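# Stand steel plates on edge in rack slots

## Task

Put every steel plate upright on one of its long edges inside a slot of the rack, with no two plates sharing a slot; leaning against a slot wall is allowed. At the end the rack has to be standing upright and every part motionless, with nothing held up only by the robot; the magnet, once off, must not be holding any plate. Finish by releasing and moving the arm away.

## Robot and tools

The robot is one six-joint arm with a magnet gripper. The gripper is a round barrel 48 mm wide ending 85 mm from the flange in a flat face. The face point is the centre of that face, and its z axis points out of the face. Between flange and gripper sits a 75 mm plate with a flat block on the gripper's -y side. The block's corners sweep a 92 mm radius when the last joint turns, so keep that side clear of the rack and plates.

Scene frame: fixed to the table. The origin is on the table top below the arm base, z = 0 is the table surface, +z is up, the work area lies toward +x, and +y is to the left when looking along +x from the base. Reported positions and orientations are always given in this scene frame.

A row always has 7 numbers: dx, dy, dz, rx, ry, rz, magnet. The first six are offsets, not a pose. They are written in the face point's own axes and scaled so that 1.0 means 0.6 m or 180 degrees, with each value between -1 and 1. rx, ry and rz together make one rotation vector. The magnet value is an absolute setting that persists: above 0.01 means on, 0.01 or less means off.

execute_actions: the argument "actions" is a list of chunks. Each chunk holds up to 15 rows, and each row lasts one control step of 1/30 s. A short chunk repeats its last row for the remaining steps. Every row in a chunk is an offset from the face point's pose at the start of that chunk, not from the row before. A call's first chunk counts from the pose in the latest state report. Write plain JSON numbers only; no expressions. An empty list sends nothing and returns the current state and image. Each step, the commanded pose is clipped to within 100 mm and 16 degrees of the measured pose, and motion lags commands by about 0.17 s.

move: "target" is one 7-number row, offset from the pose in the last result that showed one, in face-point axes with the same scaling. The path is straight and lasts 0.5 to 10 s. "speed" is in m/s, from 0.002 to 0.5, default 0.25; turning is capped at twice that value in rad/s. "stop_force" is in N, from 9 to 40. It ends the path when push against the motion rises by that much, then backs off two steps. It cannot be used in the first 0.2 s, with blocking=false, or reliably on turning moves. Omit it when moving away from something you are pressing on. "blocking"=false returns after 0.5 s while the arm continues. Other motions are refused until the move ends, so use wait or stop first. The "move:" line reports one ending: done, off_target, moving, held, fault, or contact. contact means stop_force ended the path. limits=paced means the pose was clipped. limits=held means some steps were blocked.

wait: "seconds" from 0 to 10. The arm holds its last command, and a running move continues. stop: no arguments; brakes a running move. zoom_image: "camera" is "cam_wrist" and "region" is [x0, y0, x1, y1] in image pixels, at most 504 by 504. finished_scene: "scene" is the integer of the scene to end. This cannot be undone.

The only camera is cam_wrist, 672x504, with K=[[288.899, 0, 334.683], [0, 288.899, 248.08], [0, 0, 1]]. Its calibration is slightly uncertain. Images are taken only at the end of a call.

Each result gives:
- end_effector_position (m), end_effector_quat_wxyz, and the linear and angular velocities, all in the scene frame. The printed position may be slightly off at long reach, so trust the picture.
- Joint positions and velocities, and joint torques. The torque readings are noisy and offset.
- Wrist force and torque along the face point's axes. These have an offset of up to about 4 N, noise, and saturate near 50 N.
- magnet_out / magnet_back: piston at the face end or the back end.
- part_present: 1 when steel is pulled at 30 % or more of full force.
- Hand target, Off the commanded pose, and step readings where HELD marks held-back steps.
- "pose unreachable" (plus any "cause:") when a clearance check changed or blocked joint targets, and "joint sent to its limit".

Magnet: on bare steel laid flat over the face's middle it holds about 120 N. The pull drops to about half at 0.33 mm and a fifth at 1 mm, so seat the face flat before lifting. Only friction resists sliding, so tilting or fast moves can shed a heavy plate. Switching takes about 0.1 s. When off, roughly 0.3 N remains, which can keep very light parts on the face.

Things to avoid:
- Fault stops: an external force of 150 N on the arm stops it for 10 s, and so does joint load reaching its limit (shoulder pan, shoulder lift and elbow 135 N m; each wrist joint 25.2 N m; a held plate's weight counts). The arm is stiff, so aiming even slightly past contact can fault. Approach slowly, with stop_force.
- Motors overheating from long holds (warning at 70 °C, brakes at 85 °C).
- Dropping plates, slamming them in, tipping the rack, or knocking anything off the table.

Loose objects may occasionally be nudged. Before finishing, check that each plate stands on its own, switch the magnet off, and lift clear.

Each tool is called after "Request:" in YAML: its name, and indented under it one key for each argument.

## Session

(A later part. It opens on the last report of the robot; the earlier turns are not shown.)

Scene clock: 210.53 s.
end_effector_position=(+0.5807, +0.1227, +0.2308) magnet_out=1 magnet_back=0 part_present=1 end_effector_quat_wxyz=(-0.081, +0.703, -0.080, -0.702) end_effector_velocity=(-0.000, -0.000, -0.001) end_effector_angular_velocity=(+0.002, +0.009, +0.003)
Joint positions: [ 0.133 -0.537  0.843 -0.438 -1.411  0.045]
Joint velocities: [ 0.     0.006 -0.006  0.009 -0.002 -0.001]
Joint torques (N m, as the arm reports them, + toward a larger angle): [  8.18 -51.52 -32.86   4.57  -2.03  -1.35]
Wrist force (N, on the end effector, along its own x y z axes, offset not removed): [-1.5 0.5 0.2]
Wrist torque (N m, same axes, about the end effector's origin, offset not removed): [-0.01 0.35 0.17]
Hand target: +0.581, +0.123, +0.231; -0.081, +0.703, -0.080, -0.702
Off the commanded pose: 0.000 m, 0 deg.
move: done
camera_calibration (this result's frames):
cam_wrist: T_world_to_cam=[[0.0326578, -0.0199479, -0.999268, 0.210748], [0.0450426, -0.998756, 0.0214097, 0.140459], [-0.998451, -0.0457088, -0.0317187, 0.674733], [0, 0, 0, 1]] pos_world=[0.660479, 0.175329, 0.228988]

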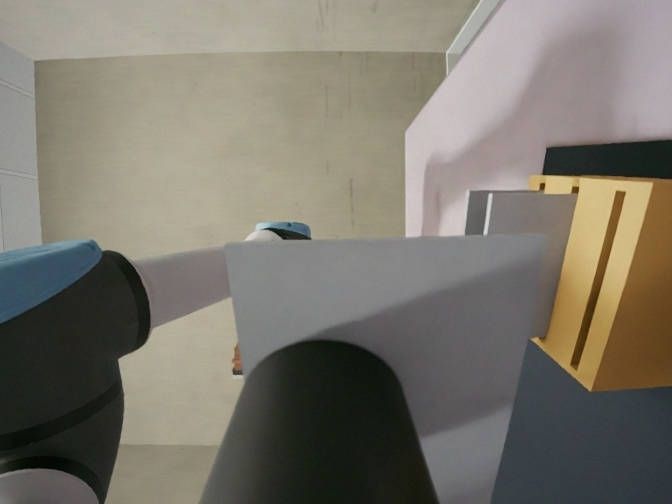

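Request:
move:
  target: [0.153,0,0.124,0,0,0,1]
  speed: 0.12

Request:
move:
  target: [0.008,0,0,0,0,0,1]
  speed: 0.01
  stop_force: 9

Request:
zoom_image:
  camera: "cam_wrist"
  region: [500,180,620,300]

Scene clock: 216.83 s.
end_effector_position=(+0.5085, +0.1395, +0.1389) magnet_out=1 magnet_back=0 part_present=1 end_effector_quat_wxyz=(-0.081, +0.703, -0.080, -0.702) end_effector_velocity=(-0.001, +0.000, -0.001) end_effector_angular_velocity=(+0.002, -0.000, -0.000)
Joint positions: [ 0.145 -0.561  1.179 -0.75  -1.4    0.047]
Joint velocities: [-0.     0.001  0.003 -0.004  0.    -0.002]
Joint torques (N m, as the arm reports them, + toward a larger angle): [ 15.89 -49.88  -5.26   0.55   2.82   1.74]
Wrist force (N, on the end effector, along its own x y z axes, offset not removed): [2.0 0.4 -0.4]
Wrist torque (N m, same axes, about the end effector's origin, offset not removed): [0.13 -0.10 0.10]
Hand target: +0.508, +0.139, +0.139; -0.081, +0.703, -0.080, -0.702
Off the commanded pose: 0.000 m, 0 deg.
move: done
camera_calibration (this result's frames):
cam_wrist: T_world_to_cam=[[0.0326524, -0.0199416, -0.999268, 0.121644], [0.0450537, -0.998755, 0.0214036, 0.16246], [-0.998451, -0.0457196, -0.0317133, 0.60053], [0, 0, 0, 1]] pos_world=[0.588309, 0.19214, 0.137122]

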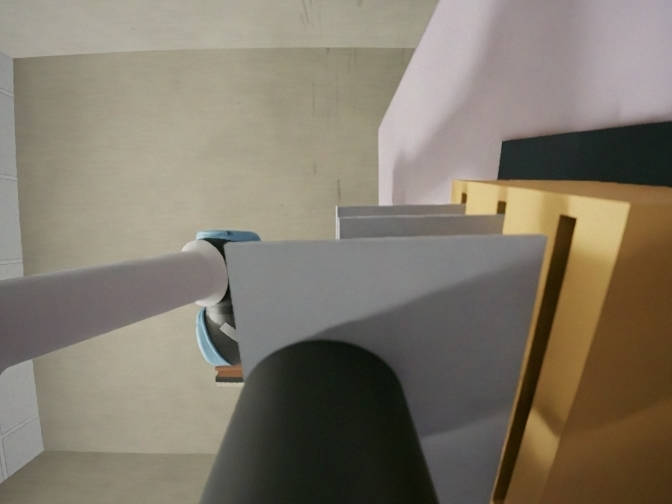

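Scene clock: 217.53 s.
end_effector_position=(+0.5085, +0.1395, +0.1342) magnet_out=1 magnet_back=0 part_present=1 end_effector_quat_wxyz=(-0.081, +0.703, -0.080, -0.702) end_effector_velocity=(+0.000, +0.000, -0.001) end_effector_angular_velocity=(+0.001, -0.001, -0.000)
Joint positions: [ 0.144 -0.553  1.177 -0.756 -1.4    0.047]
Joint velocities: [ 0.     0.002 -0.001 -0.002  0.    -0.001]
Joint torques (N m, as the arm reports them, + toward a larger angle): [ -4.8  -49.42 -26.9    0.18  -2.15  -0.86]
Wrist force (N, on the end effector, along its own x y z axes, offset not removed): [1.0 1.9 -1.2]
Wrist torque (N m, same axes, about the end effector's origin, offset not removed): [0.11 0.10 0.18]
Hand target: +0.509, +0.139, +0.134; -0.081, +0.703, -0.080, -0.702
Off the commanded pose: 0.000 m, 0 deg.
move: done
camera_calibration (this result's frames):
cam_wrist: T_world_to_cam=[[0.0326358, -0.0199799, -0.999268, 0.116978], [0.0450717, -0.998754, 0.0214416, 0.162566], [-0.998451, -0.0457384, -0.0316946, 0.600386], [0, 0, 0, 1]] pos_world=[0.588311, 0.192161, 0.132436]

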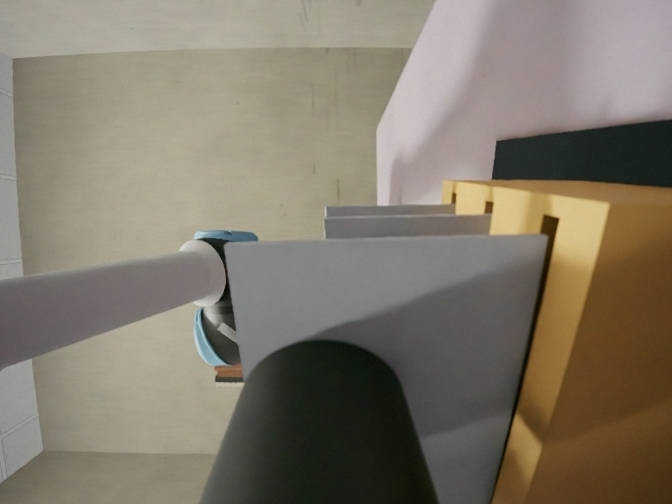

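Region (500, 180, 620, 300) of cam_wrist's 672x504 image, scaled by 4.200, with more detail than that image has.

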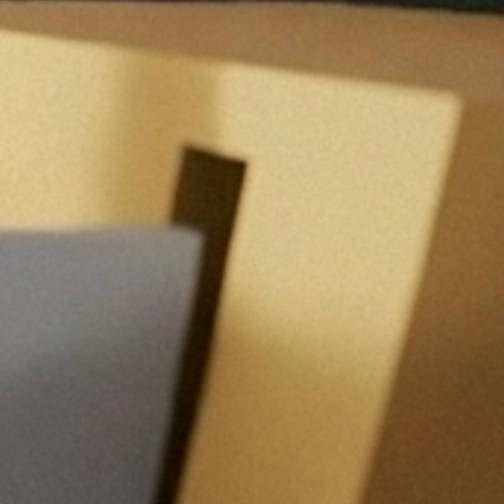

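Request:
move:
  target: [0.01,0,0,0,0,0,1]
  speed: 0.003
  stop_force: 9

Scene clock: 223.10 s.
end_effector_position=(+0.5085, +0.1395, +0.1282) magnet_out=1 magnet_back=0 part_present=1 end_effector_quat_wxyz=(-0.081, +0.703, -0.080, -0.702) end_effector_velocity=(-0.000, +0.001, -0.001) end_effector_angular_velocity=(-0.001, +0.001, +0.001)
Joint positions: [ 0.144 -0.543  1.173 -0.763 -1.4    0.047]
Joint velocities: [ 0.001  0.001  0.    -0.001 -0.     0.001]
Joint torques (N m, as the arm reports them, + toward a larger angle): [ -6.49 -48.53 -28.02   0.14  -2.11  -1.09]
Wrist force (N, on the end effector, along its own x y z axes, offset not removed): [4.0 -0.9 0.4]
Wrist torque (N m, same axes, about the end effector's origin, offset not removed): [0.02 -0.14 0.19]
Hand target: +0.509, +0.140, +0.128; -0.081, +0.703, -0.080, -0.702
Off the commanded pose: 0.000 m, 0 deg.
move: done
camera_calibration (this result's frames):
cam_wrist: T_world_to_cam=[[0.0326359, -0.0199796, -0.999268, 0.111018], [0.0450712, -0.998754, 0.0214414, 0.162695], [-0.998451, -0.045738, -0.0316947, 0.600211], [0, 0, 0, 1]] pos_world=[0.588325, 0.192163, 0.126472]

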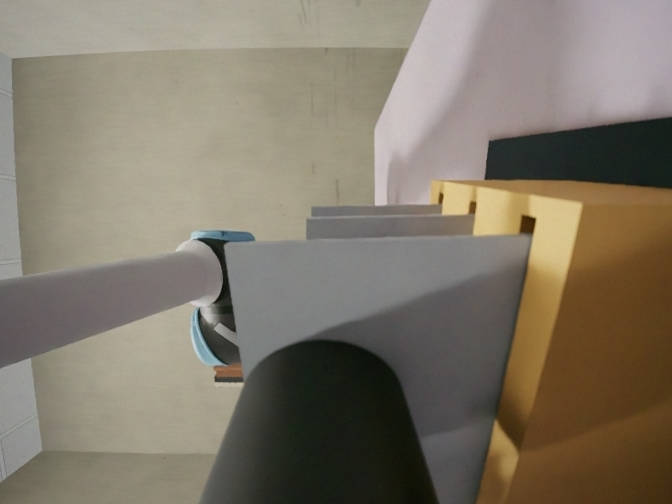

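Plate has entered the slot.

Request:
move:
  target: [0.02,0,0,0,0,0,1]
  speed: 0.01
  stop_force: 9

Request:
move:
  target: [0.012,0,0,0,0,0,1]
  speed: 0.002
  stop_force: 9

Scene clock: 226.30 s.
end_effector_position=(+0.5086, +0.1395, +0.1164) magnet_out=1 magnet_back=0 part_present=1 end_effector_quat_wxyz=(-0.081, +0.703, -0.080, -0.702) end_effector_velocity=(+0.001, -0.001, -0.001) end_effector_angular_velocity=(-0.000, -0.001, -0.003)
Joint positions: [ 0.143 -0.522  1.166 -0.776 -1.401  0.046]
Joint velocities: [-0.003  0.002 -0.002 -0.001 -0.    -0.   ]
Joint torques (N m, as the arm reports them, + toward a larger angle): [ -4.88 -50.43 -26.48   0.1   -2.13  -1.4 ]
Wrist force (N, on the end effector, along its own x y z axes, offset not removed): [-1.6 4.0 3.2]
Wrist torque (N m, same axes, about the end effector's origin, offset not removed): [0.07 0.38 0.03]
Hand target: +0.509, +0.140, +0.116; -0.081, +0.703, -0.080, -0.702
Off the commanded pose: 0.000 m, 0 deg.
move: done
camera_calibration (this result's frames):
cam_wrist: T_world_to_cam=[[0.032637, -0.0199796, -0.999268, 0.099142], [0.0450705, -0.998754, 0.0214414, 0.162952], [-0.998451, -0.0457372, -0.0316958, 0.599861], [0, 0, 0, 1]] pos_world=[0.588352, 0.192166, 0.114589]

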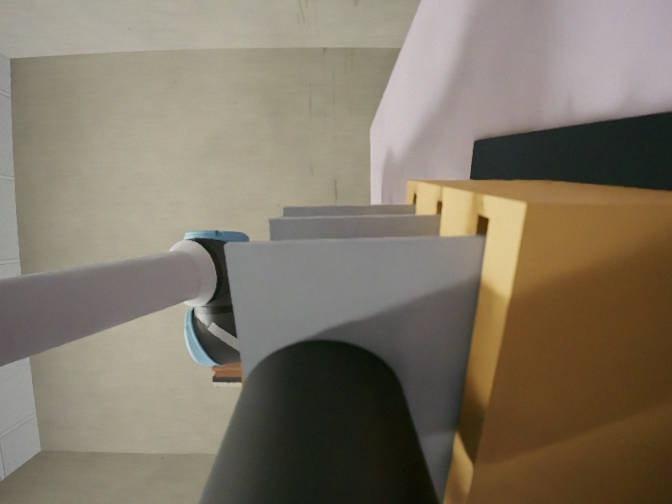

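Scene clock: 228.80 s.
end_effector_position=(+0.5086, +0.1395, +0.1121) magnet_out=1 magnet_back=0 part_present=1 end_effector_quat_wxyz=(-0.081, +0.703, -0.080, -0.702) end_effector_velocity=(+0.000, +0.000, +0.001) end_effector_angular_velocity=(+0.000, -0.002, +0.001)
Joint positions: [ 0.143 -0.514  1.163 -0.781 -1.402  0.046]
Joint velocities: [ 0.001 -0.001 -0.001  0.    -0.    -0.   ]
Joint torques (N m, as the arm reports them, + toward a larger angle): [ -3.93 -62.45 -19.34   0.46  -2.18  -1.39]
Wrist force (N, on the end effector, along its own x y z axes, offset not removed): [-11.4 1.3 0.0]
Wrist torque (N m, same axes, about the end effector's origin, offset not removed): [0.13 0.49 0.64]
Hand target: +0.509, +0.140, +0.112; -0.081, +0.703, -0.080, -0.702
Off the commanded pose: 0.003 m, 0 deg.
move: contact
camera_calibration (this result's frames):
cam_wrist: T_world_to_cam=[[0.0326807, -0.0199863, -0.999266, 0.0948197], [0.0450658, -0.998754, 0.0214499, 0.163043], [-0.998449, -0.0457337, -0.0317393, 0.599762], [0, 0, 0, 1]] pos_world=[0.588385, 0.192164, 0.110289]

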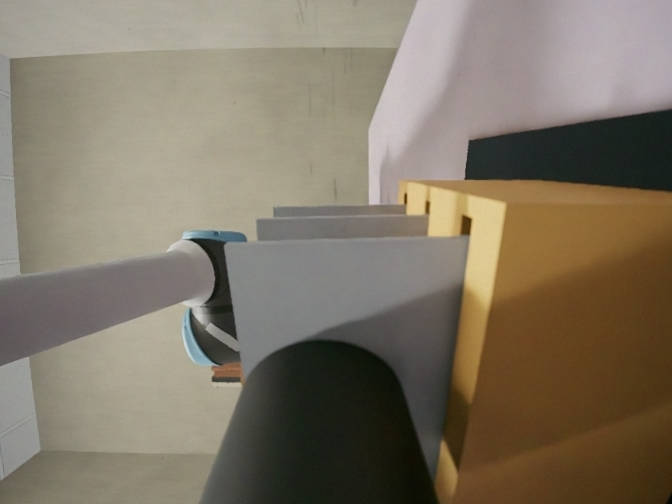

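Request:
execute_actions:
  actions:
    - [[-0.0005,0,0,0,0,0,0]]
    - [[-0.002,0,-0.015,0,0,0,0]]

Request:
move:
  target: [-0.178,0,-0.12,0,0.5,0,0]
  speed: 0.3

Scene clock: 231.13 s.
end_effector_position=(+0.5173, +0.1375, +0.1136) magnet_out=0 magnet_back=1 part_present=0 end_effector_quat_wxyz=(-0.081, +0.703, -0.080, -0.702) end_effector_velocity=(+0.001, -0.000, +0.000) end_effector_angular_velocity=(+0.001, -0.001, +0.001)
Joint positions: [ 0.141 -0.501  1.126 -0.757 -1.404  0.046]
Joint velocities: [-0.     0.001 -0.004  0.002 -0.001 -0.001]
Joint torques (N m, as the arm reports them, + toward a larger angle): [ -5.79 -47.67 -28.66   3.83  -1.95  -1.52]
Wrist force (N, on the end effector, along its own x y z axes, offset not removed): [-1.5 0.9 -1.2]
Wrist torque (N m, same axes, about the end effector's origin, offset not removed): [-0.08 0.30 0.12]
Hand target: +0.517, +0.137, +0.114; -0.081, +0.703, -0.080, -0.702
Off the commanded pose: 0.000 m, 0 deg.
Step readings (end_effector_position; steps 1 to 15: 1st action; 16 to 30: 2nd action):
0: (+0.5086, +0.1395, +0.1122)
1: (+0.5086, +0.1395, +0.1122)
2: (+0.5086, +0.1395, +0.1122)
4: (+0.5086, +0.1395, +0.1123)
8: (+0.5086, +0.1395, +0.1123)
15: (+0.5086, +0.1395, +0.1124)
16: (+0.5087, +0.1395, +0.1124)
17: (+0.5102, +0.1391, +0.1126)
19: (+0.5137, +0.1383, +0.1131)
23: (+0.5165, +0.1376, +0.1135)
30: end_effector_position above
camera_calibration (this result's frames):
cam_wrist: T_world_to_cam=[[0.0326701, -0.0199798, -0.999266, 0.0960125], [0.0450679, -0.998754, 0.021443, 0.16059], [-0.99845, -0.0457354, -0.031729, 0.6084], [0, 0, 0, 1]] pos_world=[0.597083, 0.190134, 0.111802]

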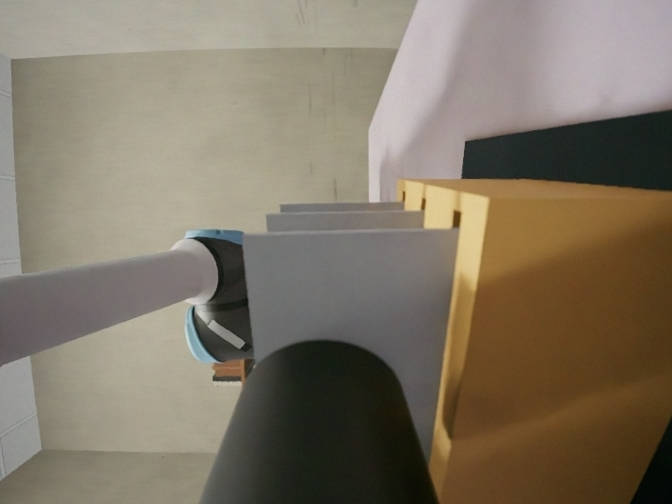

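Scene clock: 234.27 s.
end_effector_position=(+0.5871, +0.1212, +0.2202) magnet_out=0 magnet_back=1 part_present=0 end_effector_quat_wxyz=(-0.000, +0.994, -0.113, +0.000) end_effector_velocity=(+0.000, -0.001, -0.000) end_effector_angular_velocity=(-0.002, -0.008, -0.002)
Joint positions: [ 0.205 -1.211  1.895 -2.376 -1.625  0.23 ]
Joint velocities: [-0.    -0.001  0.004 -0.012 -0.002  0.001]
Joint torques (N m, as the arm reports them, + toward a larger angle): [ 15.19 -47.74  -9.66  -4.29  -1.93  -0.39]
Wrist force (N, on the end effector, along its own x y z axes, offset not removed): [-2.0 1.2 2.1]
Wrist torque (N m, same axes, about the end effector's origin, offset not removed): [0.15 0.23 0.07]
Hand target: +0.587, +0.121, +0.220; -0.000, +0.994, -0.113, +0.001
Off the commanded pose: 0.000 m, 0 deg.
move: done
camera_calibration (this result's frames):
cam_wrist: T_world_to_cam=[[0.9706, -0.238066, 0.0355105, -0.55209], [-0.238716, -0.933165, 0.268734, 0.243097], [-0.0308392, -0.26931, -0.96256, 0.344742], [0, 0, 0, 1]] pos_world=[0.604521, 0.188259, 0.286111]

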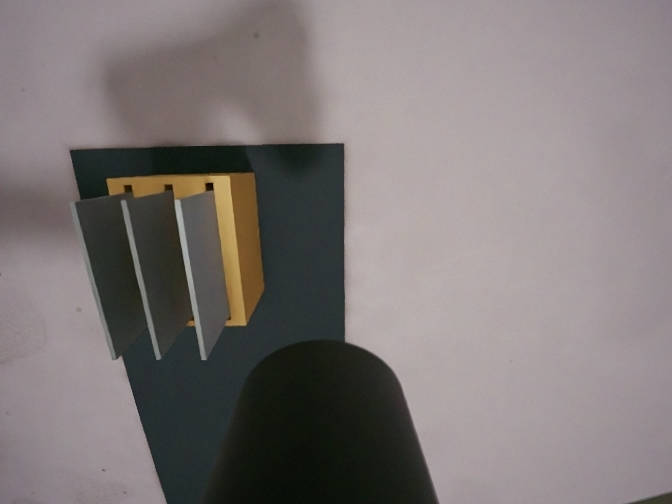

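All three plates stand in their slots and the arm is clear.

Request:
finished_scene:
  scene: 2

The scene is finished: the task was done.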